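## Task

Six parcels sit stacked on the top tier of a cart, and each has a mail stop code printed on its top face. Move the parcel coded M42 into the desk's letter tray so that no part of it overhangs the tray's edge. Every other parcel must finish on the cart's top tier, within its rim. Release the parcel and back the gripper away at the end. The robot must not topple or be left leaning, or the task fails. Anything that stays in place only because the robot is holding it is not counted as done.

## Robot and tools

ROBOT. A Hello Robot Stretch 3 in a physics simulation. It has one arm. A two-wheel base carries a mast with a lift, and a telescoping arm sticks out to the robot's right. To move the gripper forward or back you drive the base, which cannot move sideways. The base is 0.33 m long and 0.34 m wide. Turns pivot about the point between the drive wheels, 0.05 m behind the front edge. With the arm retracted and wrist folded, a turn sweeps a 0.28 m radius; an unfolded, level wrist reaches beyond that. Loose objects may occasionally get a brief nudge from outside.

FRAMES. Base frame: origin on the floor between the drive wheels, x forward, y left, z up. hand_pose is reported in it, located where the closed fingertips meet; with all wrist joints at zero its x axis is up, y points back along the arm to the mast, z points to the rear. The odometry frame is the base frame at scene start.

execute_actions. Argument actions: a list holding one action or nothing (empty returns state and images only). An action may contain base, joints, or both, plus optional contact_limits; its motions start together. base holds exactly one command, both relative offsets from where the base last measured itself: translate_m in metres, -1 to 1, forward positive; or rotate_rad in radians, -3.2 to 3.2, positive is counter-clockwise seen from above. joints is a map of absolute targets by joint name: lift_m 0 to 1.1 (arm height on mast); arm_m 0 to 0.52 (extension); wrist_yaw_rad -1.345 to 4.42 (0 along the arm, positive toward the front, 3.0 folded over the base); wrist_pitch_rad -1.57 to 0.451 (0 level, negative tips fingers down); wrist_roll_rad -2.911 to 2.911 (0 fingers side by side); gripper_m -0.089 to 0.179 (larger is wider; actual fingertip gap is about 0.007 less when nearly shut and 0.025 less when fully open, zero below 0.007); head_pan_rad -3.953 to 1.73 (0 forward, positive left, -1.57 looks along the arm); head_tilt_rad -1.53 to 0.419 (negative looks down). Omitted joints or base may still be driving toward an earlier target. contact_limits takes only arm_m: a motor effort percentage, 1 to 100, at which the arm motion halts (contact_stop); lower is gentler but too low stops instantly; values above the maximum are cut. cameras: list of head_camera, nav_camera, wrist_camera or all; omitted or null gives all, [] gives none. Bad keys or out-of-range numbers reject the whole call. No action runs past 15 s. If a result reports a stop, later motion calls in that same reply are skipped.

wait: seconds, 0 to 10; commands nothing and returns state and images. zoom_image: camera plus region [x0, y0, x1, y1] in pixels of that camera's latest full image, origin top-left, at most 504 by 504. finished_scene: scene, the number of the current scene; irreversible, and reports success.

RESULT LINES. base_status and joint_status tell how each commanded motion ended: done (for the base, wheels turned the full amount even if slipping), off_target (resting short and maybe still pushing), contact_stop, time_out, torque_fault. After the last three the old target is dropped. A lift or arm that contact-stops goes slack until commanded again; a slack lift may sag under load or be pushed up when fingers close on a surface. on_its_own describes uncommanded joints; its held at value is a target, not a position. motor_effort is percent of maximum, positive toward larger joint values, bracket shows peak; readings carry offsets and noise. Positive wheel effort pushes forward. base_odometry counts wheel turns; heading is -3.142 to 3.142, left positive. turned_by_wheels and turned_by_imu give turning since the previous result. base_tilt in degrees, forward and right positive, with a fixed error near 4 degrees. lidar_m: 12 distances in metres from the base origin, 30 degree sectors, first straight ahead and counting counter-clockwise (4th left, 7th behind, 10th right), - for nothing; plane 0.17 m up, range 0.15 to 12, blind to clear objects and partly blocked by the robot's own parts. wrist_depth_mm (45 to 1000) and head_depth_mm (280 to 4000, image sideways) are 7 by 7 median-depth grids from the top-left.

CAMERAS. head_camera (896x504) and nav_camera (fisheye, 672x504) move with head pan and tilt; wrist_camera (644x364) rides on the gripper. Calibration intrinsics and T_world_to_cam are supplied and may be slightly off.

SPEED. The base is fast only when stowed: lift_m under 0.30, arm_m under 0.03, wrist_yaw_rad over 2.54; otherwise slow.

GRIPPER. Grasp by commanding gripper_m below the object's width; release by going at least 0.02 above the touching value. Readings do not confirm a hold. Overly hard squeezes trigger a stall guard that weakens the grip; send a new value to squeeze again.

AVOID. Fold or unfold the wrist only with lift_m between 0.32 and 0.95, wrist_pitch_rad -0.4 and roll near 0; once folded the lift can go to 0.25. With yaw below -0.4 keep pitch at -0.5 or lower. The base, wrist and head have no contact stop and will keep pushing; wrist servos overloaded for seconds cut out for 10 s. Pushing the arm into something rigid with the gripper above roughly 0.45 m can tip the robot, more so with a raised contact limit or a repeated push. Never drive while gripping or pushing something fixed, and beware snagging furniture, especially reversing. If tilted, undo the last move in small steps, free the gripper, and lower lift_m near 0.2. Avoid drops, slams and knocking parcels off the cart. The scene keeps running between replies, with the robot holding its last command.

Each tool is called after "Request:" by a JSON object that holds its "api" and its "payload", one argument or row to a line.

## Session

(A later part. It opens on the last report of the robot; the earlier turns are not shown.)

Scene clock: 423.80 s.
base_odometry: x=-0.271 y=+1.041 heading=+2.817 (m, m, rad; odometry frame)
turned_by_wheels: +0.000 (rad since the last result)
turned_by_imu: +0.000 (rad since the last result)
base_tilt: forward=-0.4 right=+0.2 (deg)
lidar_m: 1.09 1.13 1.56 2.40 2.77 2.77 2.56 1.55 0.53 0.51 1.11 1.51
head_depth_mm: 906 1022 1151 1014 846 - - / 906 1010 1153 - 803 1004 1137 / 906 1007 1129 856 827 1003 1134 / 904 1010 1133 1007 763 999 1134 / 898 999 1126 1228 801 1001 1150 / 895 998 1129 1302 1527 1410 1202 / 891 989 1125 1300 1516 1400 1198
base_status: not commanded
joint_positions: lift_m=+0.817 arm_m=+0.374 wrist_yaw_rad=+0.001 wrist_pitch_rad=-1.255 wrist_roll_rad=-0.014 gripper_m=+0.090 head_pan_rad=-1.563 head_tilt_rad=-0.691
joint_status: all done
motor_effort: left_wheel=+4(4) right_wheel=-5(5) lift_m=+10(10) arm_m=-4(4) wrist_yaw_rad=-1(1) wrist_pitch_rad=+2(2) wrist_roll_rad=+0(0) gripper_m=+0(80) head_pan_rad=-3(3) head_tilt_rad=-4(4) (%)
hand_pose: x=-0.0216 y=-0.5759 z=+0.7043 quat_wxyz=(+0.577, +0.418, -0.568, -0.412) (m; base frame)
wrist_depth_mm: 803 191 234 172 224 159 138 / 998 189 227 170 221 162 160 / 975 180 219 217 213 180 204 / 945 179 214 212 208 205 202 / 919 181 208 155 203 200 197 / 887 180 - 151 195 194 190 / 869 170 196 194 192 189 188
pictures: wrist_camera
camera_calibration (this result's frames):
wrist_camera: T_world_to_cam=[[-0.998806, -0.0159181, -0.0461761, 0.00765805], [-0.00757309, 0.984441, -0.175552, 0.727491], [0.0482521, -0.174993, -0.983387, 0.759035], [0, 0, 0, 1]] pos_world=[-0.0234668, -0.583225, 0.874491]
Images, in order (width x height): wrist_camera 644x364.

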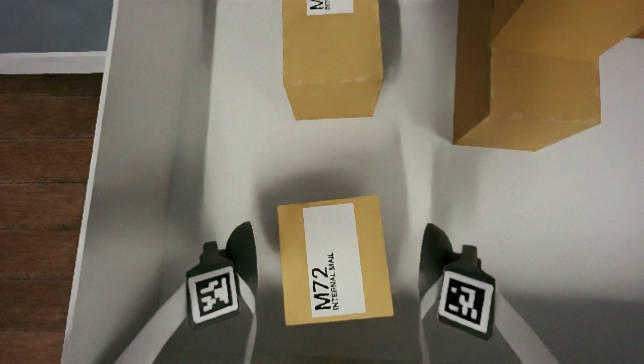

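Request:
{"api": "execute_actions", "payload": {
  "actions": [
    {"joints":{"lift_m":0.92,"arm_m":0.503,"gripper_m":0.10}}
  ],
  "cameras": []
}}

Request:
{"api": "execute_actions", "payload": {
  "actions": [
    {"base":{"translate_m":-0.095}}
  ],
  "cameras": ["wrist_camera"]
}}

Scene clock: 454.23 s.
base_odometry: x=-0.271 y=+1.041 heading=+2.817 (m, m, rad; odometry frame)
turned_by_wheels: +0.000 (rad since the last result)
turned_by_imu: +0.000 (rad since the last result)
base_tilt: forward=-0.5 right=+0.1 (deg)
lidar_m: 1.09 1.13 1.56 2.41 2.77 2.78 2.57 1.55 0.52 0.51 1.12 1.51
head_depth_mm: 908 1022 1116 - 807 1005 1156 / 909 1001 - 918 830 1002 1128 / 906 976 1161 979 831 1008 1139 / 901 989 1106 979 785 995 1139 / 896 1006 1136 1225 802 996 1153 / 893 994 1134 1295 1522 1412 1199 / 894 995 1122 1291 1529 1405 1202
base_status: not commanded
joint_positions: lift_m=+0.919 arm_m=+0.503 wrist_yaw_rad=+0.001 wrist_pitch_rad=-1.255 wrist_roll_rad=-0.014 gripper_m=+0.100 head_pan_rad=-1.563 head_tilt_rad=-0.691
joint_status: all done
motor_effort: left_wheel=+4(4) right_wheel=-5(5) lift_m=+36(39) arm_m=+3(3) wrist_yaw_rad=-1(1) wrist_pitch_rad=+2(2) wrist_roll_rad=+0(0) gripper_m=+0(47) head_pan_rad=-2(3) head_tilt_rad=-3(3) (%)
hand_pose: x=-0.0216 y=-0.7043 z=+0.8070 quat_wxyz=(+0.577, +0.418, -0.568, -0.412) (m; base frame)
wrist_depth_mm: 583 556 587 574 584 575 579 / 785 790 282 298 294 289 287 / - - 328 322 318 312 221 / - - 318 265 311 277 218 / - - 308 256 303 200 251 / 975 967 302 251 292 194 287 / 971 973 294 292 283 281 281
pictures: none
No camera images: the call's "cameras" was empty. Leave "cameras" out to get every camera's image.

Scene clock: 456.13 s.
base_odometry: x=-0.181 y=+1.011 heading=+2.817 (m, m, rad; odometry frame)
turned_by_wheels: +0.000 (rad since the last result)
turned_by_imu: +0.001 (rad since the last result)
base_tilt: forward=-0.6 right=+0.2 (deg)
lidar_m: 1.18 1.23 1.70 2.41 2.77 2.69 2.46 1.55 0.52 0.51 0.52 1.52
head_depth_mm: 913 1020 1111 - 747 1388 1198 / 907 998 - 995 832 1001 1157 / 909 976 1172 943 829 1000 1131 / 905 993 1120 976 828 1002 1125 / 898 1003 1136 974 783 1001 1133 / 896 999 1128 1213 817 999 1151 / 890 989 1121 1294 1471 1414 1196
base_status: done
joint_positions: lift_m=+0.919 arm_m=+0.503 wrist_yaw_rad=+0.001 wrist_pitch_rad=-1.255 wrist_roll_rad=-0.014 gripper_m=+0.100 head_pan_rad=-1.563 head_tilt_rad=-0.691
joint_status: not commanded
motor_effort: left_wheel=+4(5) right_wheel=-4(12) lift_m=+36(36) arm_m=+3(3) wrist_yaw_rad=-1(1) wrist_pitch_rad=+2(2) wrist_roll_rad=+0(0) gripper_m=+0(0) head_pan_rad=-3(3) head_tilt_rad=-3(3) (%)
hand_pose: x=-0.0216 y=-0.7043 z=+0.8070 quat_wxyz=(+0.577, +0.418, -0.568, -0.412) (m; base frame)
wrist_depth_mm: 565 592 582 589 586 594 576 / 782 308 298 297 291 287 265 / - 327 329 326 316 213 273 / - 324 268 316 261 205 273 / - 312 263 207 255 253 272 / 997 306 299 245 295 293 273 / 952 294 291 289 284 284 274
pictures: wrist_camera
camera_calibration (this result's frames):
wrist_camera: T_world_to_cam=[[-0.998807, -0.0159263, -0.0461699, 0.0103464], [-0.00756266, 0.98437, -0.175953, 0.872199], [0.0482505, -0.175394, -0.983315, 0.837248], [0, 0, 0, 1]] pos_world=[-0.0234675, -0.711553, 0.977223]
Images, in order (width x height): wrist_camera 644x364.

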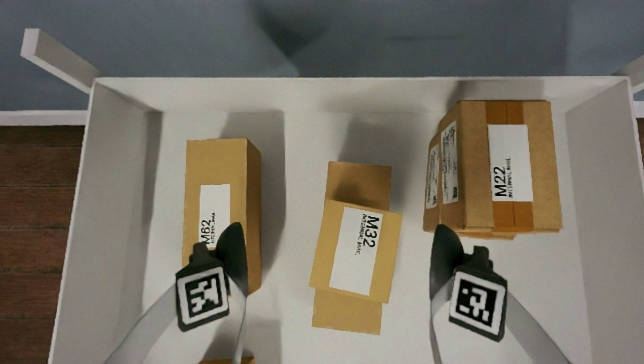

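Request:
{"api": "execute_actions", "payload": {
  "actions": [
    {"base":{"translate_m":-0.006}}
  ],
  "cameras": []
}}

Request:
{"api": "execute_actions", "payload": {
  "actions": [
    {"joints":{"lift_m":0.861}}
  ],
  "cameras": ["wrist_camera"]
}}

Scene clock: 484.83 s.
base_odometry: x=-0.176 y=+1.009 heading=+2.817 (m, m, rad; odometry frame)
turned_by_wheels: +0.000 (rad since the last result)
turned_by_imu: +0.000 (rad since the last result)
base_tilt: forward=-0.4 right=+0.1 (deg)
lidar_m: 1.19 1.24 1.70 2.41 2.76 2.68 2.46 1.55 0.52 0.51 0.53 1.52
head_depth_mm: 912 1021 1104 - 765 1395 1204 / 906 995 - 999 825 976 1135 / 909 977 1169 916 826 1004 1126 / 901 990 1120 979 829 1004 1134 / 896 1002 1135 973 786 1000 1130 / 893 995 1126 1214 824 996 1150 / 893 995 1124 1286 1481 1415 1203
base_status: done
joint_positions: lift_m=+0.919 arm_m=+0.503 wrist_yaw_rad=+0.001 wrist_pitch_rad=-1.255 wrist_roll_rad=-0.014 gripper_m=+0.100 head_pan_rad=-1.563 head_tilt_rad=-0.691
joint_status: not commanded
motor_effort: left_wheel=+4(5) right_wheel=-5(11) lift_m=+36(36) arm_m=+3(3) wrist_yaw_rad=-1(1) wrist_pitch_rad=+2(2) wrist_roll_rad=+0(0) gripper_m=+1(0) head_pan_rad=-3(2) head_tilt_rad=-4(3) (%)
hand_pose: x=-0.0216 y=-0.7043 z=+0.8070 quat_wxyz=(+0.577, +0.418, -0.568, -0.412) (m; base frame)
wrist_depth_mm: 583 594 579 577 586 575 579 / 746 303 298 294 292 287 263 / - 326 329 321 318 214 281 / - 320 271 312 285 207 280 / - 309 262 205 271 250 267 / 1000 305 300 245 294 291 267 / 272 299 295 290 291 285 263
pictures: none
No camera images: the call's "cameras" was empty. Leave "cameras" out to get every camera's image.

Scene clock: 486.20 s.
base_odometry: x=-0.176 y=+1.009 heading=+2.817 (m, m, rad; odometry frame)
turned_by_wheels: +0.000 (rad since the last result)
turned_by_imu: +0.000 (rad since the last result)
base_tilt: forward=-0.6 right=+0.2 (deg)
lidar_m: 1.19 1.24 1.70 2.41 2.77 2.68 2.46 1.55 0.52 0.51 0.53 1.52
head_depth_mm: 912 1020 1157 1314 - - 1198 / 908 1017 1114 - 830 976 1135 / 905 1000 - 916 832 1002 1130 / 902 1002 1116 970 824 1003 1135 / 897 1003 1135 973 785 997 1130 / 900 999 1128 1218 825 995 1155 / 889 996 1123 1292 1476 1411 1198
base_status: not commanded
joint_positions: lift_m=+0.862 arm_m=+0.503 wrist_yaw_rad=+0.001 wrist_pitch_rad=-1.255 wrist_roll_rad=-0.014 gripper_m=+0.100 head_pan_rad=-1.563 head_tilt_rad=-0.691
joint_status: all done
motor_effort: left_wheel=+4(4) right_wheel=-4(4) lift_m=+9(32) arm_m=+3(3) wrist_yaw_rad=-1(1) wrist_pitch_rad=+2(2) wrist_roll_rad=+0(0) gripper_m=+0(1) head_pan_rad=-3(2) head_tilt_rad=-3(3) (%)
hand_pose: x=-0.0216 y=-0.7043 z=+0.7493 quat_wxyz=(+0.577, +0.418, -0.568, -0.412) (m; base frame)
wrist_depth_mm: 545 527 526 530 536 530 530 / 241 264 260 254 254 158 157 / 244 269 266 265 257 155 152 / 242 210 241 204 245 150 148 / 246 204 238 148 148 194 231 / 246 223 245 144 144 238 232 / 242 244 240 188 232 229 227
pictures: wrist_camera
camera_calibration (this result's frames):
wrist_camera: T_world_to_cam=[[-0.998807, -0.0159263, -0.0461699, 0.00768266], [-0.0075627, 0.98437, -0.175953, 0.86205], [0.0482505, -0.175394, -0.983315, 0.780518], [0, 0, 0, 1]] pos_world=[-0.0234675, -0.711555, 0.91953]
Images, in order (width x height): wrist_camera 644x364.

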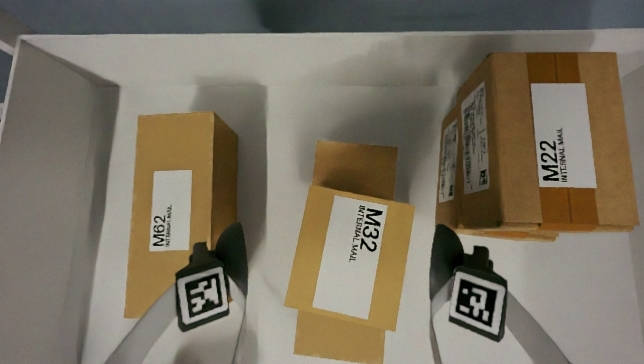

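Descended cleanly. Close.

Request:
{"api": "execute_actions", "payload": {
  "actions": [
    {"joints":{"gripper_m":0.03}}
  ],
  "cameras": ["wrist_camera"]
}}

Scene clock: 496.20 s.
base_odometry: x=-0.176 y=+1.009 heading=+2.817 (m, m, rad; odometry frame)
turned_by_wheels: +0.000 (rad since the last result)
turned_by_imu: +0.000 (rad since the last result)
base_tilt: forward=-0.4 right=+0.2 (deg)
lidar_m: 1.19 1.24 1.70 2.41 2.77 2.69 2.46 1.55 0.52 0.51 0.53 1.52
head_depth_mm: 911 1017 1153 1305 - - 1198 / 906 1014 1107 - 831 978 1129 / 901 995 - 914 832 1001 1126 / 905 1005 1117 943 824 996 1133 / 896 1003 1140 974 786 999 1133 / 894 998 1131 1218 825 1000 1159 / 893 994 1132 1295 1473 1414 1199
base_status: not commanded
joint_positions: lift_m=+0.862 arm_m=+0.503 wrist_yaw_rad=+0.001 wrist_pitch_rad=-1.255 wrist_roll_rad=-0.014 gripper_m=+0.031 head_pan_rad=-1.563 head_tilt_rad=-0.691
joint_status: all done
motor_effort: left_wheel=+4(4) right_wheel=-4(4) lift_m=+10(9) arm_m=+3(3) wrist_yaw_rad=-1(1) wrist_pitch_rad=+2(2) wrist_roll_rad=+0(0) gripper_m=-10(88) head_pan_rad=-2(2) head_tilt_rad=-4(4) (%)
hand_pose: x=-0.0216 y=-0.7043 z=+0.7493 quat_wxyz=(+0.577, +0.418, -0.568, -0.412) (m; base frame)
wrist_depth_mm: 542 540 531 528 533 527 532 / 244 263 260 254 254 159 157 / 242 269 264 263 259 154 152 / 244 209 245 203 239 150 147 / 244 205 211 145 207 196 232 / 244 199 198 141 140 236 233 / 245 244 239 186 232 230 228
pictures: wrist_camera
camera_calibration (this result's frames):
wrist_camera: T_world_to_cam=[[-0.998807, -0.0159274, -0.0461698, 0.00768187], [-0.00756378, 0.984369, -0.175953, 0.86205], [0.0482506, -0.175394, -0.983315, 0.780518], [0, 0, 0, 1]] pos_world=[-0.0234674, -0.711555, 0.91953]
Images, in order (width x height): wrist_camera 644x364.

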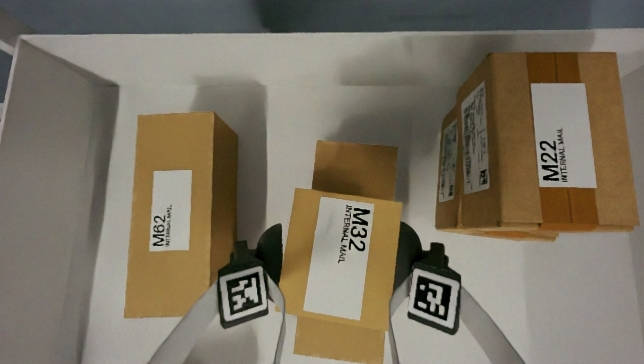

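Request:
{"api": "execute_actions", "payload": {
  "actions": [
    {"joints":{"lift_m":0.90}}
  ],
  "cameras": []
}}

Request:
{"api": "execute_actions", "payload": {
  "actions": [
    {"joints":{"arm_m":0.368}}
  ],
  "cameras": ["wrist_camera"]
}}

Scene clock: 502.00 s.
base_odometry: x=-0.176 y=+1.009 heading=+2.817 (m, m, rad; odometry frame)
turned_by_wheels: +0.000 (rad since the last result)
turned_by_imu: +0.000 (rad since the last result)
base_tilt: forward=-0.5 right=+0.2 (deg)
lidar_m: 1.19 1.24 1.70 2.40 2.78 2.69 2.47 1.55 0.52 0.50 0.52 1.52
head_depth_mm: 913 1022 1139 - - 1389 1207 / 909 1008 - 978 825 976 1137 / 905 985 1193 916 828 1001 1128 / 902 984 1108 939 828 1000 1128 / 899 1000 1133 972 784 997 1127 / 894 994 1132 1219 825 999 1151 / 892 999 1122 1295 1496 1400 1203
base_status: not commanded
joint_positions: lift_m=+0.899 arm_m=+0.503 wrist_yaw_rad=+0.001 wrist_pitch_rad=-1.255 wrist_roll_rad=-0.014 gripper_m=+0.031 head_pan_rad=-1.563 head_tilt_rad=-0.691
joint_status: all done
motor_effort: left_wheel=+4(4) right_wheel=-4(4) lift_m=+37(39) arm_m=+3(3) wrist_yaw_rad=-1(1) wrist_pitch_rad=+2(2) wrist_roll_rad=+1(0) gripper_m=-10(11) head_pan_rad=-3(3) head_tilt_rad=-4(3) (%)
hand_pose: x=-0.0216 y=-0.7043 z=+0.7870 quat_wxyz=(+0.577, +0.418, -0.568, -0.412) (m; base frame)
wrist_depth_mm: 568 595 597 575 585 577 581 / 744 281 280 275 271 235 247 / - 315 308 303 300 191 255 / - 298 248 243 242 187 242 / 270 293 241 146 209 233 253 / 255 284 234 142 141 271 264 / 259 281 276 272 269 263 258
pictures: none
No camera images: the call's "cameras" was empty. Leave "cameras" out to get every camera's image.

Scene clock: 504.23 s.
base_odometry: x=-0.176 y=+1.009 heading=+2.817 (m, m, rad; odometry frame)
turned_by_wheels: +0.000 (rad since the last result)
turned_by_imu: +0.000 (rad since the last result)
base_tilt: forward=-0.4 right=+0.3 (deg)
lidar_m: 1.19 1.24 1.70 2.41 2.77 2.68 2.46 1.55 0.52 0.51 0.53 1.52
head_depth_mm: 915 1017 1147 - - 1366 1209 / 906 1022 - 980 824 977 1136 / 905 1015 - 901 829 1003 1130 / 901 1005 1121 975 723 1002 1132 / 895 1004 1123 973 786 1000 1133 / 900 1001 1127 1212 827 1000 1150 / 892 995 1128 1283 1478 1410 1203
base_status: not commanded
joint_positions: lift_m=+0.899 arm_m=+0.368 wrist_yaw_rad=+0.001 wrist_pitch_rad=-1.255 wrist_roll_rad=-0.014 gripper_m=+0.031 head_pan_rad=-1.563 head_tilt_rad=-0.691
joint_status: all done
motor_effort: left_wheel=+4(4) right_wheel=-4(4) lift_m=+36(37) arm_m=-4(4) wrist_yaw_rad=-1(1) wrist_pitch_rad=+2(2) wrist_roll_rad=+0(0) gripper_m=-10(10) head_pan_rad=-2(3) head_tilt_rad=-3(3) (%)
hand_pose: x=-0.0216 y=-0.5700 z=+0.7870 quat_wxyz=(+0.577, +0.418, -0.568, -0.412) (m; base frame)
wrist_depth_mm: 783 328 271 265 289 211 269 / - 319 263 258 305 302 265 / - 314 293 251 298 293 267 / 271 302 302 293 289 288 267 / 272 297 242 146 277 281 266 / 258 290 237 142 141 273 263 / 932 916 929 236 242 252 238
pictures: wrist_camera
camera_calibration (this result's frames):
wrist_camera: T_world_to_cam=[[-0.998807, -0.0159272, -0.0461699, 0.0115604], [-0.00756356, 0.98437, -0.175953, 0.736481], [0.0482506, -0.175394, -0.983315, 0.841116], [0, 0, 0, 1]] pos_world=[-0.0234674, -0.577259, 0.957202]
Images, in order (width x height): wrist_camera 644x364.

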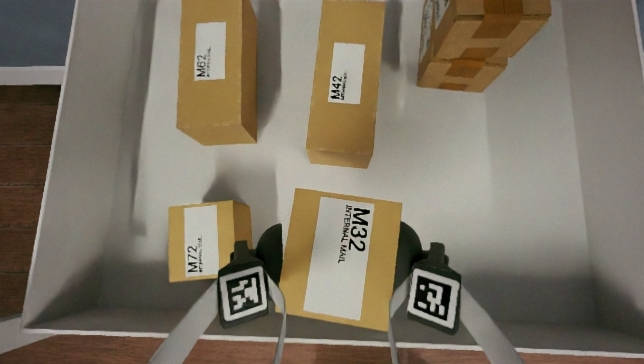

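Request:
{"api": "zoom_image", "payload": {
  "camera": "wrist_camera",
  "region": [300, 0, 400, 170]
}}

Region (300, 0, 400, 170) of wrist_camera's 644x364 image, scaled by 2.965; it fills the left 296 columns of this view, and the rest is white.

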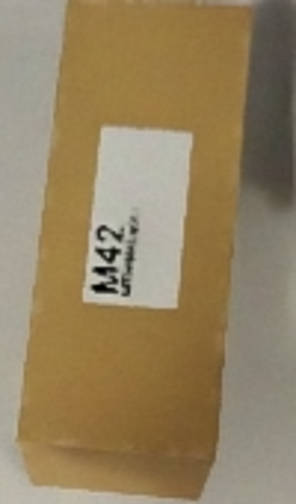

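Request:
{"api": "execute_actions", "payload": {
  "actions": [
    {"joints":{"lift_m":0.812}}
  ],
  "cameras": []
}}

Request:
{"api": "execute_actions", "payload": {
  "actions": [
    {"joints":{"gripper_m":0.10}}
  ],
  "cameras": []
}}

Request:
{"api": "execute_actions", "payload": {
  "actions": [
    {"joints":{"lift_m":0.90,"arm_m":0.50}}
  ],
  "cameras": ["wrist_camera"]
}}

Scene clock: 520.00 s.
base_odometry: x=-0.176 y=+1.009 heading=+2.817 (m, m, rad; odometry frame)
turned_by_wheels: +0.000 (rad since the last result)
turned_by_imu: +0.000 (rad since the last result)
base_tilt: forward=-0.5 right=+0.2 (deg)
lidar_m: 1.19 1.24 1.70 2.41 2.77 2.68 2.46 1.55 0.52 0.51 0.53 1.51
head_depth_mm: 911 1018 1153 1339 1550 - - / 910 1015 1153 - 807 977 1132 / 902 1012 1125 - 828 1002 1126 / 900 1003 1141 993 753 1000 1129 / 895 1003 1140 969 785 1003 1132 / 897 997 1131 1220 827 999 1147 / 894 997 1125 1296 1493 1418 1201
base_status: not commanded
joint_positions: lift_m=+0.813 arm_m=+0.368 wrist_yaw_rad=+0.001 wrist_pitch_rad=-1.255 wrist_roll_rad=-0.014 gripper_m=+0.031 head_pan_rad=-1.563 head_tilt_rad=-0.691
joint_status: all done
motor_effort: left_wheel=+4(4) right_wheel=-4(4) lift_m=+10(33) arm_m=-4(4) wrist_yaw_rad=-1(0) wrist_pitch_rad=+2(2) wrist_roll_rad=+0(0) gripper_m=-10(10) head_pan_rad=-3(3) head_tilt_rad=-3(3) (%)
hand_pose: x=-0.0216 y=-0.5700 z=+0.7003 quat_wxyz=(+0.577, +0.418, -0.568, -0.412) (m; base frame)
wrist_depth_mm: 234 173 227 168 218 207 214 / 228 177 219 163 213 212 210 / 220 219 214 210 209 206 204 / 214 212 209 206 203 201 198 / 208 155 204 146 196 195 194 / 204 152 182 142 141 191 187 / 198 197 190 190 187 185 183
pictures: none
No camera images: the call's "cameras" was empty. Leave "cameras" out to get every camera's image.

Scene clock: 521.20 s.
base_odometry: x=-0.176 y=+1.009 heading=+2.817 (m, m, rad; odometry frame)
turned_by_wheels: +0.000 (rad since the last result)
turned_by_imu: +0.000 (rad since the last result)
base_tilt: forward=-0.4 right=+0.3 (deg)
lidar_m: 1.19 1.24 1.70 2.41 2.78 2.68 2.46 1.55 0.52 0.51 0.52 1.52
head_depth_mm: 913 1015 1156 1327 1547 - - / 908 1017 1145 - 806 982 1125 / 906 1013 1120 - 830 1004 1130 / 904 1004 1140 1000 748 998 1130 / 897 1004 1134 974 785 998 1129 / 893 999 1128 1213 826 1000 1150 / 888 993 1127 1295 1483 1421 1195
base_status: not commanded
joint_positions: lift_m=+0.813 arm_m=+0.368 wrist_yaw_rad=+0.001 wrist_pitch_rad=-1.255 wrist_roll_rad=-0.014 gripper_m=+0.100 head_pan_rad=-1.563 head_tilt_rad=-0.691
joint_status: all done
motor_effort: left_wheel=+4(4) right_wheel=-4(5) lift_m=+10(10) arm_m=-4(4) wrist_yaw_rad=-1(1) wrist_pitch_rad=+2(2) wrist_roll_rad=+0(0) gripper_m=+1(80) head_pan_rad=-2(2) head_tilt_rad=-3(4) (%)
hand_pose: x=-0.0216 y=-0.5700 z=+0.7003 quat_wxyz=(+0.577, +0.418, -0.568, -0.412) (m; base frame)
wrist_depth_mm: 233 173 226 168 219 207 216 / 228 176 219 163 213 212 209 / 221 219 217 210 208 207 204 / 215 213 210 205 204 200 198 / 208 156 202 151 196 195 193 / 202 153 197 147 191 190 188 / 198 196 191 189 189 184 183
pictures: none
No camera images: the call's "cameras" was empty. Leave "cameras" out to get every camera's image.

Scene clock: 523.43 s.
base_odometry: x=-0.176 y=+1.009 heading=+2.817 (m, m, rad; odometry frame)
turned_by_wheels: +0.000 (rad since the last result)
turned_by_imu: +0.000 (rad since the last result)
base_tilt: forward=-0.4 right=+0.2 (deg)
lidar_m: 1.19 1.24 1.70 2.40 2.77 2.69 2.47 1.54 0.52 0.51 0.53 1.52
head_depth_mm: 908 1017 1130 - - 1383 1208 / 907 1004 - 976 826 982 1137 / 906 981 1193 914 832 1003 1129 / 902 992 1116 977 783 1008 1127 / 902 999 1135 974 784 1001 1130 / 901 991 1134 1211 824 999 1148 / 896 991 1125 1277 1469 1397 1201
base_status: not commanded
joint_positions: lift_m=+0.899 arm_m=+0.500 wrist_yaw_rad=+0.000 wrist_pitch_rad=-1.255 wrist_roll_rad=-0.014 gripper_m=+0.100 head_pan_rad=-1.563 head_tilt_rad=-0.691
joint_status: all done
motor_effort: left_wheel=+4(4) right_wheel=-4(5) lift_m=+36(37) arm_m=+4(3) wrist_yaw_rad=-1(1) wrist_pitch_rad=+2(2) wrist_roll_rad=+0(0) gripper_m=+1(0) head_pan_rad=-3(3) head_tilt_rad=-4(4) (%)
hand_pose: x=-0.0216 y=-0.7013 z=+0.7870 quat_wxyz=(+0.577, +0.418, -0.568, -0.412) (m; base frame)
wrist_depth_mm: 566 589 586 597 579 583 592 / 742 287 289 281 276 242 254 / 958 307 302 303 296 192 255 / - 302 248 246 276 186 242 / 270 294 242 239 282 236 253 / 259 284 282 230 275 272 265 / 257 278 274 269 270 264 261
pictures: wrist_camera
camera_calibration (this result's frames):
wrist_camera: T_world_to_cam=[[-0.998807, -0.0159253, -0.0461656, 0.00946677], [-0.00754922, 0.984321, -0.176223, 0.865973], [0.0482482, -0.175664, -0.983267, 0.817879], [0, 0, 0, 1]] pos_world=[-0.0234683, -0.708573, 0.957235]
Images, in order (width x height): wrist_camera 644x364.

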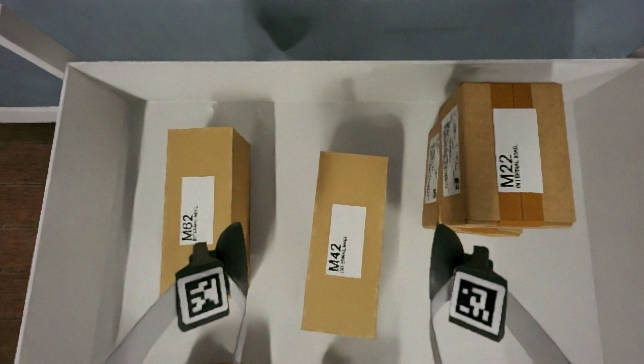

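Request:
{"api": "execute_actions", "payload": {
  "actions": [
    {"joints":{"lift_m":0.807}}
  ],
  "cameras": ["wrist_camera"]
}}

Scene clock: 554.80 s.
base_odometry: x=-0.176 y=+1.009 heading=+2.817 (m, m, rad; odometry frame)
turned_by_wheels: +0.000 (rad since the last result)
turned_by_imu: +0.000 (rad since the last result)
base_tilt: forward=-0.5 right=+0.2 (deg)
lidar_m: 1.19 1.23 1.70 2.41 2.78 2.68 2.46 1.55 0.52 0.51 0.52 1.51
head_depth_mm: 906 1016 1159 1334 1541 - - / 909 1014 1141 - 806 980 1132 / 903 1012 1079 904 825 1002 1132 / 901 1007 1123 972 785 1003 1130 / 899 1004 1135 993 786 998 1136 / 892 997 1131 1224 823 1001 1150 / 896 995 1131 1293 1478 1411 1202
base_status: not commanded
joint_positions: lift_m=+0.808 arm_m=+0.500 wrist_yaw_rad=+0.000 wrist_pitch_rad=-1.255 wrist_roll_rad=-0.014 gripper_m=+0.100 head_pan_rad=-1.563 head_tilt_rad=-0.691
joint_status: all done
motor_effort: left_wheel=+4(4) right_wheel=-4(5) lift_m=+10(33) arm_m=+3(3) wrist_yaw_rad=-1(1) wrist_pitch_rad=+2(2) wrist_roll_rad=+0(0) gripper_m=+0(0) head_pan_rad=-3(2) head_tilt_rad=-2(4) (%)
hand_pose: x=-0.0216 y=-0.7013 z=+0.6953 quat_wxyz=(+0.577, +0.418, -0.568, -0.412) (m; base frame)
wrist_depth_mm: 204 202 200 198 194 177 103 / 221 162 217 214 210 146 100 / 214 158 207 152 151 145 98 / 207 151 203 148 148 145 95 / 151 148 197 145 144 187 147 / 146 144 191 140 139 185 182 / 191 156 187 137 181 180 177
pictures: wrist_camera
camera_calibration (this result's frames):
wrist_camera: T_world_to_cam=[[-0.998807, -0.0159255, -0.0461656, 0.00523353], [-0.00754943, 0.984321, -0.176223, 0.849817], [0.0482482, -0.175664, -0.983267, 0.727721], [0, 0, 0, 1]] pos_world=[-0.0234683, -0.708576, 0.865543]
Images, in order (width x height): wrist_camera 644x364.

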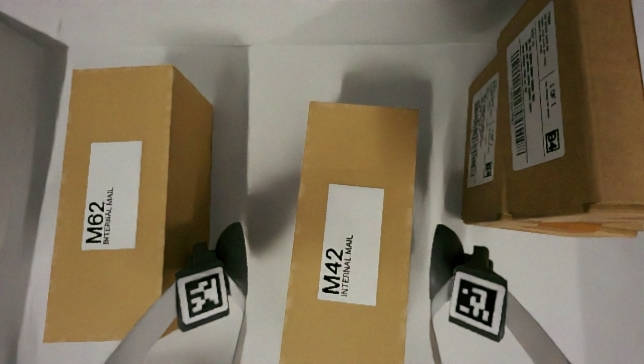

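Request:
{"api": "execute_actions", "payload": {
  "actions": [
    {"joints":{"gripper_m":0.025}}
  ],
  "cameras": ["wrist_camera"]
}}

Scene clock: 557.60 s.
base_odometry: x=-0.176 y=+1.009 heading=+2.817 (m, m, rad; odometry frame)
turned_by_wheels: +0.000 (rad since the last result)
turned_by_imu: +0.000 (rad since the last result)
base_tilt: forward=-0.3 right=+0.3 (deg)
lidar_m: 1.19 1.24 1.70 2.40 2.77 2.69 2.46 1.55 0.52 0.50 0.53 1.51
head_depth_mm: 910 1019 1158 1329 1536 - - / 906 1015 1141 - 809 979 1136 / 906 1005 1086 902 830 1007 1133 / 897 1007 1118 975 790 1002 1134 / 896 1003 1130 978 786 994 1132 / 897 999 1132 1213 827 1001 1150 / 890 996 1127 1292 1478 1398 1205
base_status: not commanded
joint_positions: lift_m=+0.808 arm_m=+0.500 wrist_yaw_rad=+0.000 wrist_pitch_rad=-1.255 wrist_roll_rad=-0.014 gripper_m=+0.026 head_pan_rad=-1.563 head_tilt_rad=-0.691
joint_status: all done
motor_effort: left_wheel=+3(4) right_wheel=-4(4) lift_m=+10(10) arm_m=+3(3) wrist_yaw_rad=-1(1) wrist_pitch_rad=+2(2) wrist_roll_rad=+1(0) gripper_m=-12(83) head_pan_rad=-3(3) head_tilt_rad=-3(3) (%)
hand_pose: x=-0.0216 y=-0.7013 z=+0.6953 quat_wxyz=(+0.577, +0.418, -0.568, -0.412) (m; base frame)
wrist_depth_mm: 204 202 200 196 197 177 103 / 223 162 216 213 211 146 100 / 214 157 209 151 199 145 97 / 207 152 202 146 194 144 95 / 150 148 196 141 191 187 147 / 146 145 188 137 136 185 183 / 190 142 187 134 181 179 178
pictures: wrist_camera
camera_calibration (this result's frames):
wrist_camera: T_world_to_cam=[[-0.998807, -0.0159268, -0.0461657, 0.00523231], [-0.00755065, 0.984321, -0.176223, 0.849816], [0.0482485, -0.175664, -0.983267, 0.72771], [0, 0, 0, 1]] pos_world=[-0.0234682, -0.708576, 0.865532]
Images, in order (width x height): wrist_camera 644x364.

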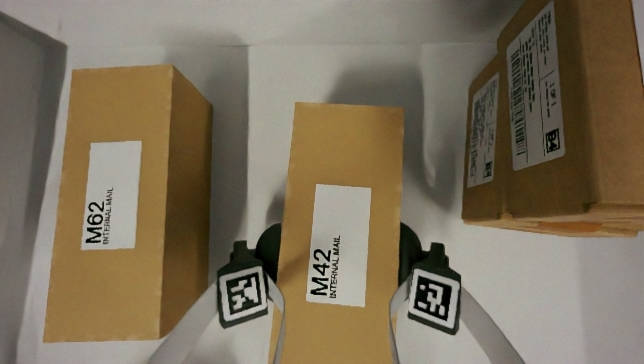

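Request:
{"api": "execute_actions", "payload": {
  "actions": [
    {"joints":{"lift_m":1.0,"head_pan_rad":-3.1,"head_tilt_rad":-0.35}}
  ],
  "cameras": ["wrist_camera","head_camera"]
}}

Scene clock: 650.03 s.
base_odometry: x=-0.176 y=+1.009 heading=+2.817 (m, m, rad; odometry frame)
turned_by_wheels: +0.000 (rad since the last result)
turned_by_imu: +0.000 (rad since the last result)
base_tilt: forward=-0.4 right=+0.1 (deg)
lidar_m: 1.19 1.24 1.69 2.40 2.77 2.69 2.46 1.55 0.52 0.51 0.53 1.52
head_depth_mm: 2587 2740 2888 3134 - - - / 2586 2683 2896 3125 - - - / 2576 2747 2862 3115 - - - / 2593 2733 2978 3069 2673 1924 - / 2591 2743 2911 3075 2667 1915 - / 2609 2761 2949 3089 2673 1927 - / 2596 2746 2892 3060 2698 1935 -
base_status: not commanded
joint_positions: lift_m=+0.999 arm_m=+0.500 wrist_yaw_rad=+0.000 wrist_pitch_rad=-1.255 wrist_roll_rad=-0.014 gripper_m=+0.026 head_pan_rad=-3.093 head_tilt_rad=-0.359
joint_status: all done
motor_effort: left_wheel=+3(3) right_wheel=-3(3) lift_m=+37(39) arm_m=+3(3) wrist_yaw_rad=-1(1) wrist_pitch_rad=+2(2) wrist_roll_rad=+0(0) gripper_m=-12(11) head_pan_rad=-3(32) head_tilt_rad=+4(22) (%)
hand_pose: x=-0.0216 y=-0.7013 z=+0.8870 quat_wxyz=(+0.577, +0.418, -0.568, -0.412) (m; base frame)
wrist_depth_mm: 610 589 583 591 590 600 593 / 797 750 812 795 769 782 733 / - - 412 151 296 356 - / - 403 350 146 286 356 - / - 399 341 142 287 374 - / - 383 386 137 137 363 989 / - 371 355 134 359 358 959
pictures: head_camera (sideways: a quarter turn clockwise sets it upright), wrist_camera
camera_calibration (this result's frames):
head_camera: T_world_to_cam=[[0.294559, 0.00616507, -0.955613, 1.25931], [0.0248399, -0.999691, 0.00120724, 0.00380435], [-0.95531, -0.0240929, -0.294622, 0.342785], [0, 0, 0, 1]] pos_world=[-0.0435699, 0.00429813, 1.3044]
wrist_camera: T_world_to_cam=[[-0.998807, -0.0159165, -0.046169, 0.0140909], [-0.00755057, 0.98436, -0.176006, 0.883374], [0.0482484, -0.175448, -0.983306, 0.916347], [0, 0, 0, 1]] pos_world=[-0.0234682, -0.708563, 1.05718]
Images, in order (width x height): head_camera 896x504, wrist_camera 644x364.

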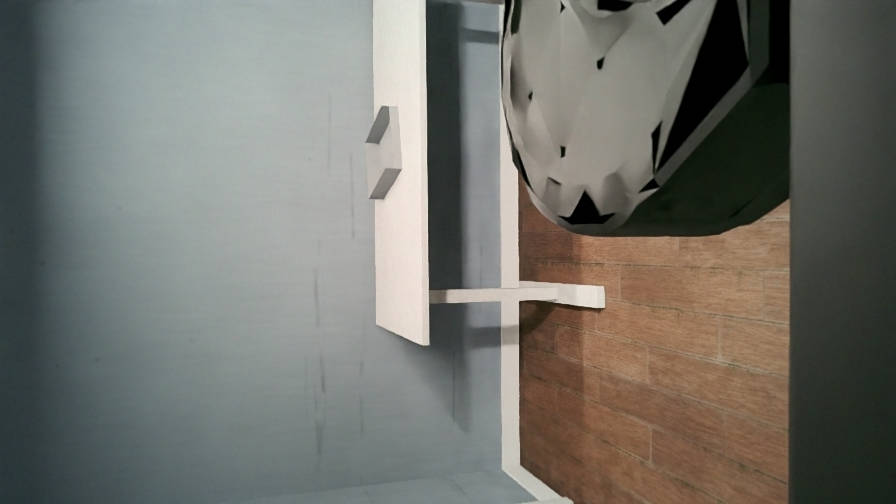

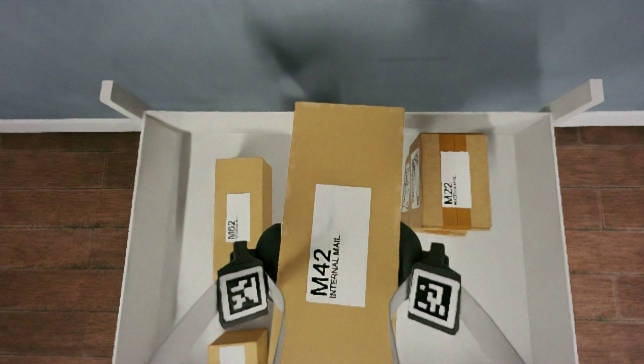

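Request:
{"api": "execute_actions", "payload": {
  "actions": [
    {"base":{"rotate_rad":-0.172},"joints":{"arm_m":0.0,"head_tilt_rad":-0.2}}
  ],
  "cameras": ["head_camera"]
}}

Scene clock: 764.70 s.
base_odometry: x=-0.176 y=+1.009 heading=+2.646 (m, m, rad; odometry frame)
turned_by_wheels: -0.172 (rad since the last result)
turned_by_imu: -0.170 (rad since the last result)
base_tilt: forward=-0.5 right=+0.3 (deg)
lidar_m: 1.19 1.20 1.47 2.41 2.65 3.25 2.47 1.88 0.55 0.50 0.51 1.32
head_depth_mm: 2787 3016 3089 3174 3223 - - / 2727 2929 3042 3118 3233 - - / 2683 2920 2954 3093 3172 - - / 2678 2848 2929 3044 3124 2421 1749 / 2668 2797 2927 2922 3078 2373 1751 / 2661 2777 2841 2831 3010 2419 1776 / 2615 2692 2805 2916 2962 2421 1750
base_status: done
joint_positions: lift_m=+0.999 arm_m=+0.002 wrist_yaw_rad=+0.000 wrist_pitch_rad=-1.255 wrist_roll_rad=-0.014 gripper_m=+0.026 head_pan_rad=-3.093 head_tilt_rad=-0.211
joint_status: all done
joint sent to its limit — the command would take arm_m past its lower limit, so that joint was sent only as far as its limit.
motor_effort: left_wheel=+4(11) right_wheel=-5(14) lift_m=+37(37) arm_m=-4(5) wrist_yaw_rad=-1(1) wrist_pitch_rad=+2(2) wrist_roll_rad=+0(0) gripper_m=-12(12) head_pan_rad=-3(3) head_tilt_rad=+4(15) (%)
hand_pose: x=-0.0216 y=-0.2033 z=+0.8870 quat_wxyz=(+0.577, +0.418, -0.568, -0.412) (m; base frame)
wrist_depth_mm: - 416 436 706 - - - / - - 727 715 - - - / - - 996 151 - - - / - - - 146 - - - / - - - 141 - - - / - - - 137 137 999 - / - - 989 133 133 984 986
pictures: head_camera (sideways: a quarter turn clockwise sets it upright)
camera_calibration (this result's frames):
head_camera: T_world_to_cam=[[0.150129, -0.000918376, -0.988666, 1.30341], [0.025082, -0.999674, 0.0047373, -0.000793445], [-0.988348, -0.0255089, -0.150057, 0.154823], [0, 0, 0, 1]] pos_world=[-0.0426408, 0.00435319, 1.31187]
Images, in order (width x height): head_camera 896x504.

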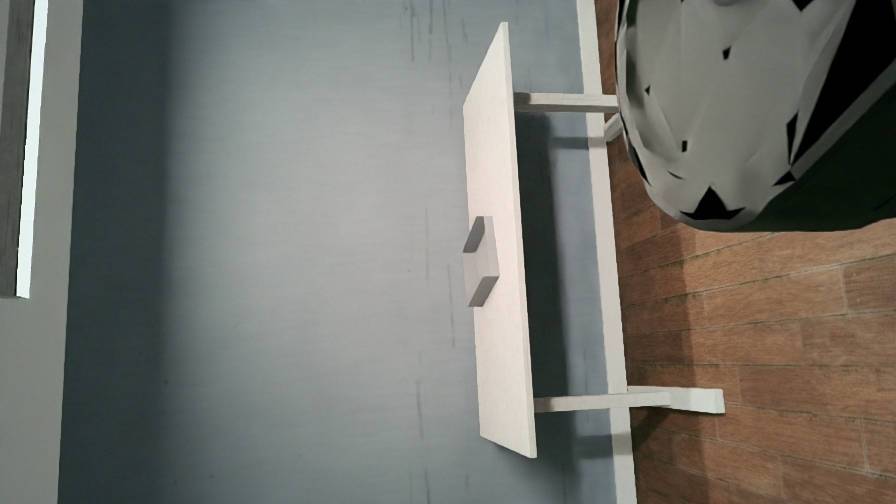

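Request:
{"api": "zoom_image", "payload": {
  "camera": "head_camera",
  "region": [440, 190, 560, 330]
}}

Region (440, 190, 560, 330) of head_camera's 896x504 image, scaled by 3.600, with more detail than that image has; it fills the left 432 columns of this view, and the rest is white.

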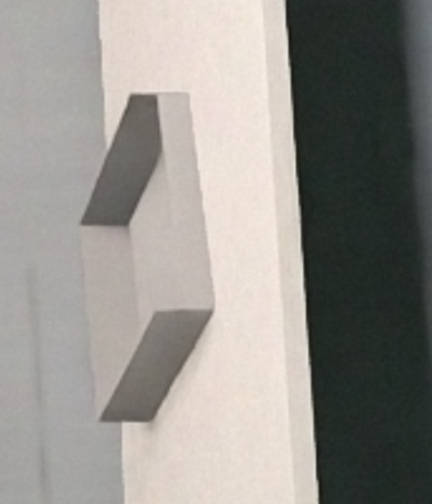

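Request:
{"api": "execute_actions", "payload": {
  "actions": [
    {"base":{"rotate_rad":-0.12}}
  ],
  "cameras": []
}}

Request:
{"api": "execute_actions", "payload": {
  "actions": [
    {"base":{"translate_m":-1.0},"joints":{"head_tilt_rad":-0.3}}
  ],
  "cameras": ["head_camera"]
}}

Scene clock: 885.73 s.
base_odometry: x=-0.176 y=+1.009 heading=+2.526 (m, m, rad; odometry frame)
turned_by_wheels: -0.120 (rad since the last result)
turned_by_imu: -0.118 (rad since the last result)
base_tilt: forward=-0.3 right=+0.2 (deg)
lidar_m: 1.19 1.19 1.37 2.41 2.65 3.02 2.68 2.29 1.28 0.51 0.51 1.23
head_depth_mm: 2383 3245 3326 3410 3532 - - / 2772 3153 3321 3274 3427 - - / 2722 3005 3118 3138 3284 - - / 2683 2917 3029 3115 3217 2382 1766 / 2691 2819 2889 3008 3088 2400 1759 / 2661 2775 2821 2860 3038 2368 1755 / 2581 2668 2731 2816 2896 2449 1767
base_status: done
joint_positions: lift_m=+0.999 arm_m=+0.002 wrist_yaw_rad=+0.000 wrist_pitch_rad=-1.255 wrist_roll_rad=-0.014 gripper_m=+0.026 head_pan_rad=-3.093 head_tilt_rad=-0.211
joint_status: not commanded
motor_effort: left_wheel=+5(8) right_wheel=-5(9) lift_m=+38(37) arm_m=-4(4) wrist_yaw_rad=-1(1) wrist_pitch_rad=+2(2) wrist_roll_rad=+0(0) gripper_m=-11(12) head_pan_rad=-3(3) head_tilt_rad=+4(4) (%)
hand_pose: x=-0.0216 y=-0.2033 z=+0.8870 quat_wxyz=(+0.577, +0.418, -0.568, -0.412) (m; base frame)
wrist_depth_mm: 402 405 442 728 - - - / - 737 722 723 - - - / - - 974 151 - - - / - - - 147 - - - / - - - 141 - - - / - - - 137 137 981 990 / - - - 133 134 998 989
pictures: none
No camera images: the call's "cameras" was empty. Leave "cameras" out to get every camera's image.

Scene clock: 896.70 s.
base_odometry: x=+0.641 y=+0.432 heading=+2.526 (m, m, rad; odometry frame)
turned_by_wheels: +0.000 (rad since the last result)
turned_by_imu: +0.000 (rad since the last result)
base_tilt: forward=-0.3 right=+0.1 (deg)
lidar_m: 2.14 2.14 2.45 2.13 2.38 2.35 1.70 1.58 1.60 1.37 1.37 1.05
head_depth_mm: 2030 2127 2220 2372 2450 - - / 1965 2058 2157 2280 1582 - - / 1879 2001 2091 2162 1520 - - / 1846 1940 2019 2082 1549 2093 1656 / 1788 1851 1946 2024 1528 2092 1664 / 1741 1817 1890 1960 1442 2088 1653 / 1688 1757 1843 1929 1462 2063 1663
base_status: done
joint_positions: lift_m=+0.999 arm_m=+0.002 wrist_yaw_rad=+0.000 wrist_pitch_rad=-1.255 wrist_roll_rad=-0.014 gripper_m=+0.026 head_pan_rad=-3.093 head_tilt_rad=-0.296
joint_status: all done
motor_effort: left_wheel=+5(5) right_wheel=-6(10) lift_m=+38(37) arm_m=-4(4) wrist_yaw_rad=-1(1) wrist_pitch_rad=+2(2) wrist_roll_rad=+0(0) gripper_m=-11(11) head_pan_rad=-3(3) head_tilt_rad=-2(10) (%)
hand_pose: x=-0.0216 y=-0.2033 z=+0.8870 quat_wxyz=(+0.577, +0.418, -0.568, -0.412) (m; base frame)
wrist_depth_mm: - - - - - - - / - - - - - - - / - - - 152 - - - / - - - 146 - - - / - - - 141 - - - / - - - 137 136 - 988 / - - - 133 134 991 958
pictures: head_camera (sideways: a quarter turn clockwise sets it upright)
camera_calibration (this result's frames):
head_camera: T_world_to_cam=[[0.233751, 0.00314745, -0.972291, 1.28147], [0.0247586, -0.99969, 0.00271615, 0.00184025], [-0.971981, -0.0247075, -0.233757, 0.26367], [0, 0, 0, 1]] pos_world=[-0.0433099, 0.00432092, 1.30759]
Images, in order (width x height): head_camera 896x504.

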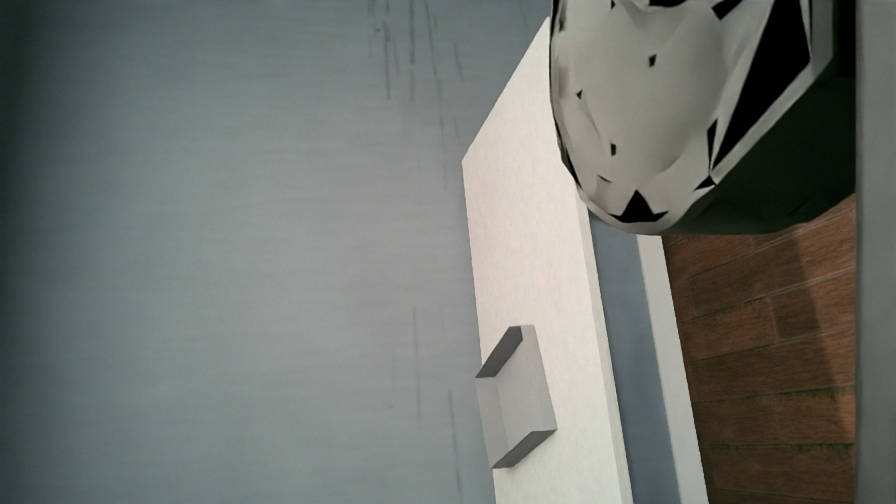

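Request:
{"api": "execute_actions", "payload": {
  "actions": [
    {"base":{"rotate_rad":0.0445}}
  ],
  "cameras": []
}}

Request:
{"api": "execute_actions", "payload": {
  "actions": [
    {"base":{"translate_m":-0.938}}
  ],
  "cameras": ["head_camera"]
}}

Scene clock: 953.57 s.
base_odometry: x=+0.641 y=+0.432 heading=+2.571 (m, m, rad; odometry frame)
turned_by_wheels: +0.044 (rad since the last result)
turned_by_imu: +0.044 (rad since the last result)
base_tilt: forward=-0.3 right=+0.1 (deg)
lidar_m: 2.15 2.15 2.45 2.13 2.39 2.29 1.70 1.58 1.56 1.37 1.37 1.05
head_depth_mm: 1969 2065 2185 2306 1582 - - / 1923 1992 2121 2226 1592 - - / 1865 1952 2052 2132 1525 - - / 1815 1912 2015 2065 1528 2081 1662 / 1775 1860 1931 2009 1542 2095 1646 / 1746 1815 1883 1953 1444 2104 1648 / 1691 1773 1850 1943 1439 2068 1669
base_status: done
joint_positions: lift_m=+0.999 arm_m=+0.002 wrist_yaw_rad=+0.000 wrist_pitch_rad=-1.255 wrist_roll_rad=-0.014 gripper_m=+0.026 head_pan_rad=-3.093 head_tilt_rad=-0.296
joint_status: not commanded
motor_effort: left_wheel=+0(2) right_wheel=+0(3) lift_m=+37(37) arm_m=-4(4) wrist_yaw_rad=-1(1) wrist_pitch_rad=+2(2) wrist_roll_rad=+0(0) gripper_m=-11(11) head_pan_rad=-3(3) head_tilt_rad=-1(1) (%)
hand_pose: x=-0.0216 y=-0.2033 z=+0.8870 quat_wxyz=(+0.577, +0.418, -0.568, -0.412) (m; base frame)
wrist_depth_mm: - - - - - - - / - - - - - - - / - - - 151 - - - / - - - 146 - - - / - - - 141 - - - / - - - 137 137 - 999 / - - 996 133 133 992 944
pictures: none
No camera images: the call's "cameras" was empty. Leave "cameras" out to get every camera's image.

Scene clock: 963.90 s.
base_odometry: x=+1.430 y=-0.075 heading=+2.570 (m, m, rad; odometry frame)
turned_by_wheels: +0.000 (rad since the last result)
turned_by_imu: +0.000 (rad since the last result)
base_tilt: forward=-0.4 right=+0.1 (deg)
lidar_m: 2.09 3.05 2.30 2.15 2.16 0.80 1.08 1.08 0.92 1.59 1.59 1.87
head_depth_mm: 1045 1109 1160 1226 1269 - - / 1025 1078 1122 1188 1242 - - / 996 1045 1094 1159 1204 - - / 972 1022 1064 1122 1166 929 739 / 945 993 1041 1099 1146 940 744 / 927 966 1013 1061 1118 938 741 / 905 944 981 1033 1081 920 739
base_status: done
joint_positions: lift_m=+0.999 arm_m=+0.002 wrist_yaw_rad=+0.000 wrist_pitch_rad=-1.255 wrist_roll_rad=-0.014 gripper_m=+0.026 head_pan_rad=-3.093 head_tilt_rad=-0.296
joint_status: not commanded
motor_effort: left_wheel=+0(6) right_wheel=+1(4) lift_m=+37(37) arm_m=-4(4) wrist_yaw_rad=-1(1) wrist_pitch_rad=+2(2) wrist_roll_rad=+0(0) gripper_m=-11(12) head_pan_rad=-3(3) head_tilt_rad=-1(1) (%)
hand_pose: x=-0.0216 y=-0.2033 z=+0.8870 quat_wxyz=(+0.577, +0.418, -0.568, -0.412) (m; base frame)
wrist_depth_mm: - - - - - 359 355 / - - - - - 350 343 / - - - 151 - 341 336 / - - - 146 - - 325 / - - - 141 - - 319 / - - - 137 135 988 308 / - - - 134 134 966 306
pictures: head_camera (sideways: a quarter turn clockwise sets it upright)
camera_calibration (this result's frames):
head_camera: T_world_to_cam=[[0.23384, 0.00315174, -0.97227, 1.28144], [0.0247584, -0.99969, 0.00271399, 0.00184307], [-0.97196, -0.0247065, -0.233845, 0.263784], [0, 0, 0, 1]] pos_world=[-0.0433104, 0.0043209, 1.30759]
Images, in order (width x height): head_camera 896x504.

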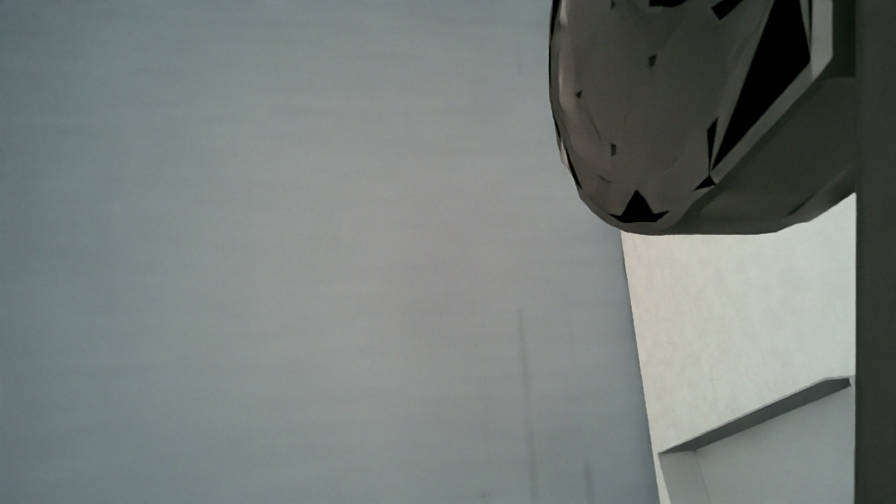

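Request:
{"api": "execute_actions", "payload": {
  "actions": [
    {"base":{"rotate_rad":-1.0435},"joints":{"head_pan_rad":-1.57,"head_tilt_rad":-0.8}}
  ],
  "cameras": ["head_camera","wrist_camera"]
}}

Scene clock: 969.37 s.
base_odometry: x=+1.430 y=-0.075 heading=+1.527 (m, m, rad; odometry frame)
turned_by_wheels: -1.043 (rad since the last result)
turned_by_imu: -1.032 (rad since the last result)
base_tilt: forward=-0.5 right=+0.1 (deg)
lidar_m: 1.59 1.88 2.14 3.04 2.30 2.15 2.13 0.80 1.08 1.08 0.93 1.59
head_depth_mm: 880 996 - - - - 1128 / 907 1029 1092 - - - 1136 / 924 1047 1118 - - - - / 948 1078 1017 832 - - 363 / 971 1115 1028 825 687 608 1153 / 997 1137 1064 835 686 624 1157 / 1023 1175 1060 836 686 1257 1153
base_status: done
joint_positions: lift_m=+0.999 arm_m=+0.002 wrist_yaw_rad=+0.000 wrist_pitch_rad=-1.255 wrist_roll_rad=-0.014 gripper_m=+0.026 head_pan_rad=-1.577 head_tilt_rad=-0.790
joint_status: all done
motor_effort: left_wheel=+5(9) right_wheel=-6(8) lift_m=+38(37) arm_m=-4(4) wrist_yaw_rad=-1(1) wrist_pitch_rad=+2(2) wrist_roll_rad=+0(0) gripper_m=-11(11) head_pan_rad=+2(30) head_tilt_rad=-3(28) (%)
hand_pose: x=-0.0216 y=-0.2033 z=+0.8870 quat_wxyz=(+0.577, +0.418, -0.568, -0.412) (m; base frame)
wrist_depth_mm: 392 385 381 373 364 360 354 / 383 373 365 362 356 354 343 / - - 358 151 338 340 336 / - - - 146 334 332 326 / - - - 142 - - 319 / - - - 137 137 988 985 / - - - 133 134 968 985
pictures: head_camera (sideways: a quarter turn clockwise sets it upright), wrist_camera
camera_calibration (this result's frames):
head_camera: T_world_to_cam=[[0.0123539, 0.66636, -0.745527, 0.98704], [0.999555, -0.0284871, -0.00889868, 0.0110132], [-0.0271676, -0.745085, -0.666415, 0.820885], [0, 0, 0, 1]] pos_world=[-0.000900611, -0.0457809, 1.28301]
wrist_camera: T_world_to_cam=[[-0.998807, -0.0159029, -0.0461736, 0.0220242], [-0.00754391, 0.984388, -0.175853, 0.392998], [0.0482493, -0.175294, -0.983333, 1.00377], [0, 0, 0, 1]] pos_world=[-0.0234687, -0.210556, 1.05717]
Images, in order (width x height): head_camera 896x504, wrist_camera 644x364.

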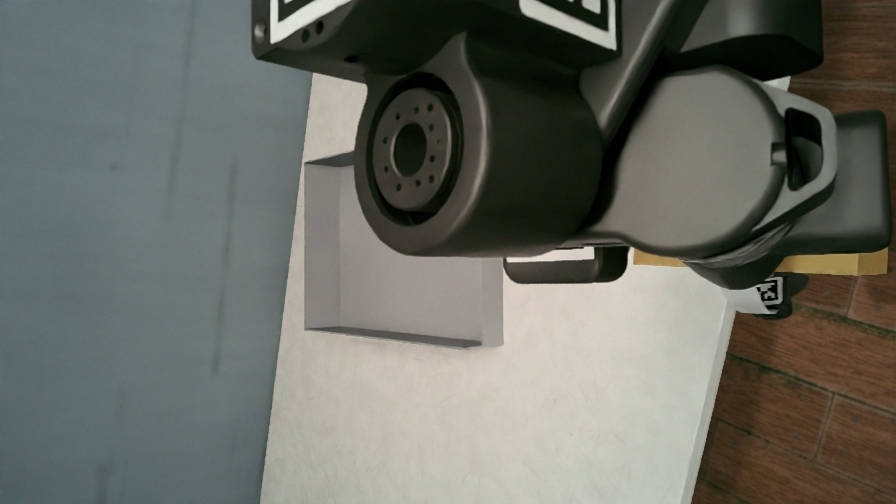

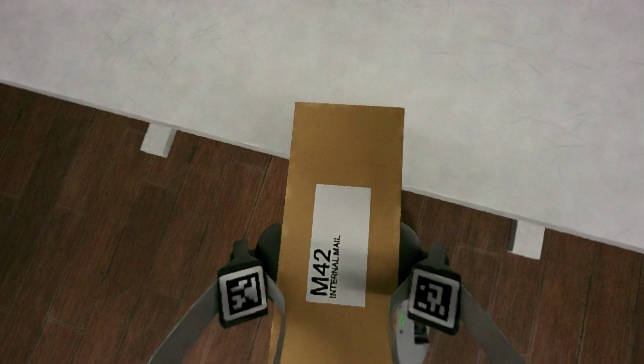

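Request:
{"api": "execute_actions", "payload": {
  "actions": [
    {"joints":{"arm_m":0.51}}
  ],
  "cameras": ["wrist_camera","head_camera"]
}}

Scene clock: 1009.47 s.
base_odometry: x=+1.430 y=-0.075 heading=+1.527 (m, m, rad; odometry frame)
turned_by_wheels: +0.000 (rad since the last result)
turned_by_imu: +0.000 (rad since the last result)
base_tilt: forward=-0.5 right=+0.2 (deg)
lidar_m: 1.59 1.89 2.14 3.03 2.29 2.15 2.13 0.80 1.08 1.08 0.93 1.59
head_depth_mm: 849 - 1039 843 691 588 1122 / - 1033 1075 819 691 586 1134 / - 1047 1023 835 691 588 1166 / - - 776 830 692 599 1152 / 975 1108 1025 827 689 612 1158 / 995 1143 1060 830 687 624 1153 / 1021 1170 1069 833 685 1246 1156
base_status: not commanded
joint_positions: lift_m=+0.999 arm_m=+0.510 wrist_yaw_rad=+0.000 wrist_pitch_rad=-1.255 wrist_roll_rad=-0.014 gripper_m=+0.026 head_pan_rad=-1.577 head_tilt_rad=-0.790
joint_status: all done
motor_effort: left_wheel=+4(4) right_wheel=-5(5) lift_m=+37(37) arm_m=+3(3) wrist_yaw_rad=+0(1) wrist_pitch_rad=+2(2) wrist_roll_rad=+0(0) gripper_m=-11(11) head_pan_rad=+2(3) head_tilt_rad=-4(3) (%)
hand_pose: x=-0.0216 y=-0.7113 z=+0.8870 quat_wxyz=(+0.577, +0.418, -0.568, -0.412) (m; base frame)
wrist_depth_mm: 389 382 370 374 366 355 353 / 381 367 359 354 348 342 342 / 362 363 349 151 337 336 336 / 352 345 334 146 327 330 324 / 342 333 330 141 320 316 319 / 335 334 327 137 136 303 310 / 324 319 313 133 300 298 304
pictures: head_camera (sideways: a quarter turn clockwise sets it upright), wrist_camera
camera_calibration (this result's frames):
head_camera: T_world_to_cam=[[0.012326, 0.666568, -0.745342, 0.986799], [0.999556, -0.0284408, -0.00890486, 0.0110212], [-0.0271338, -0.744902, -0.666622, 0.821154], [0, 0, 0, 1]] pos_world=[-0.00089857, -0.045776, 1.283]
wrist_camera: T_world_to_cam=[[-0.998809, -0.0157674, -0.0461739, 0.0140346], [-0.00741113, 0.984392, -0.175836, 0.893046], [0.0482256, -0.175284, -0.983336, 0.914735], [0, 0, 0, 1]] pos_world=[-0.0234773, -0.718547, 1.05717]
Images, in order (width x height): head_camera 896x504, wrist_camera 644x364.

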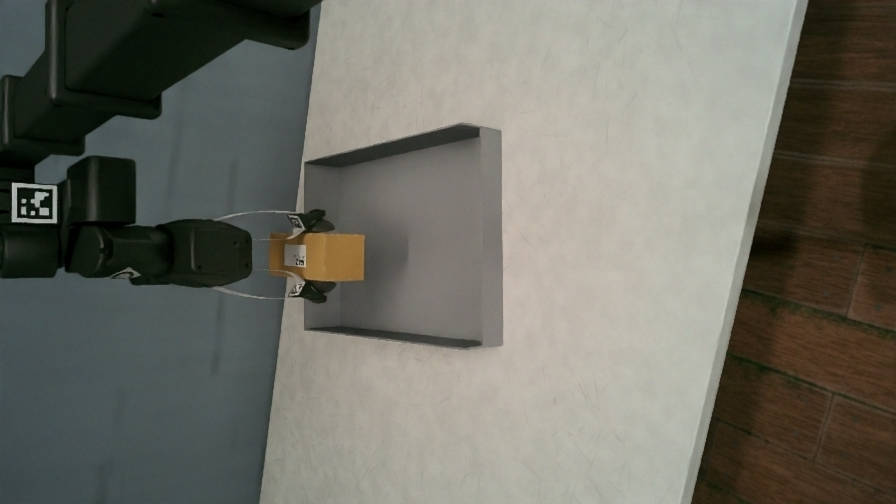

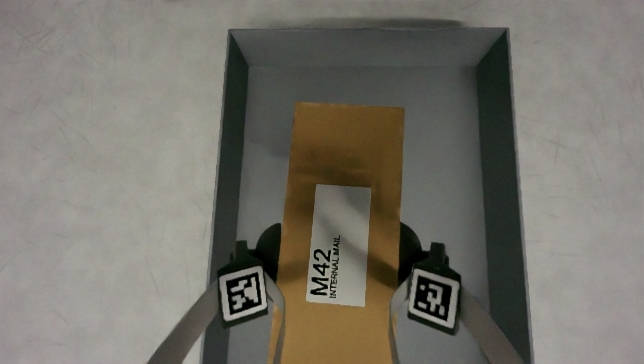

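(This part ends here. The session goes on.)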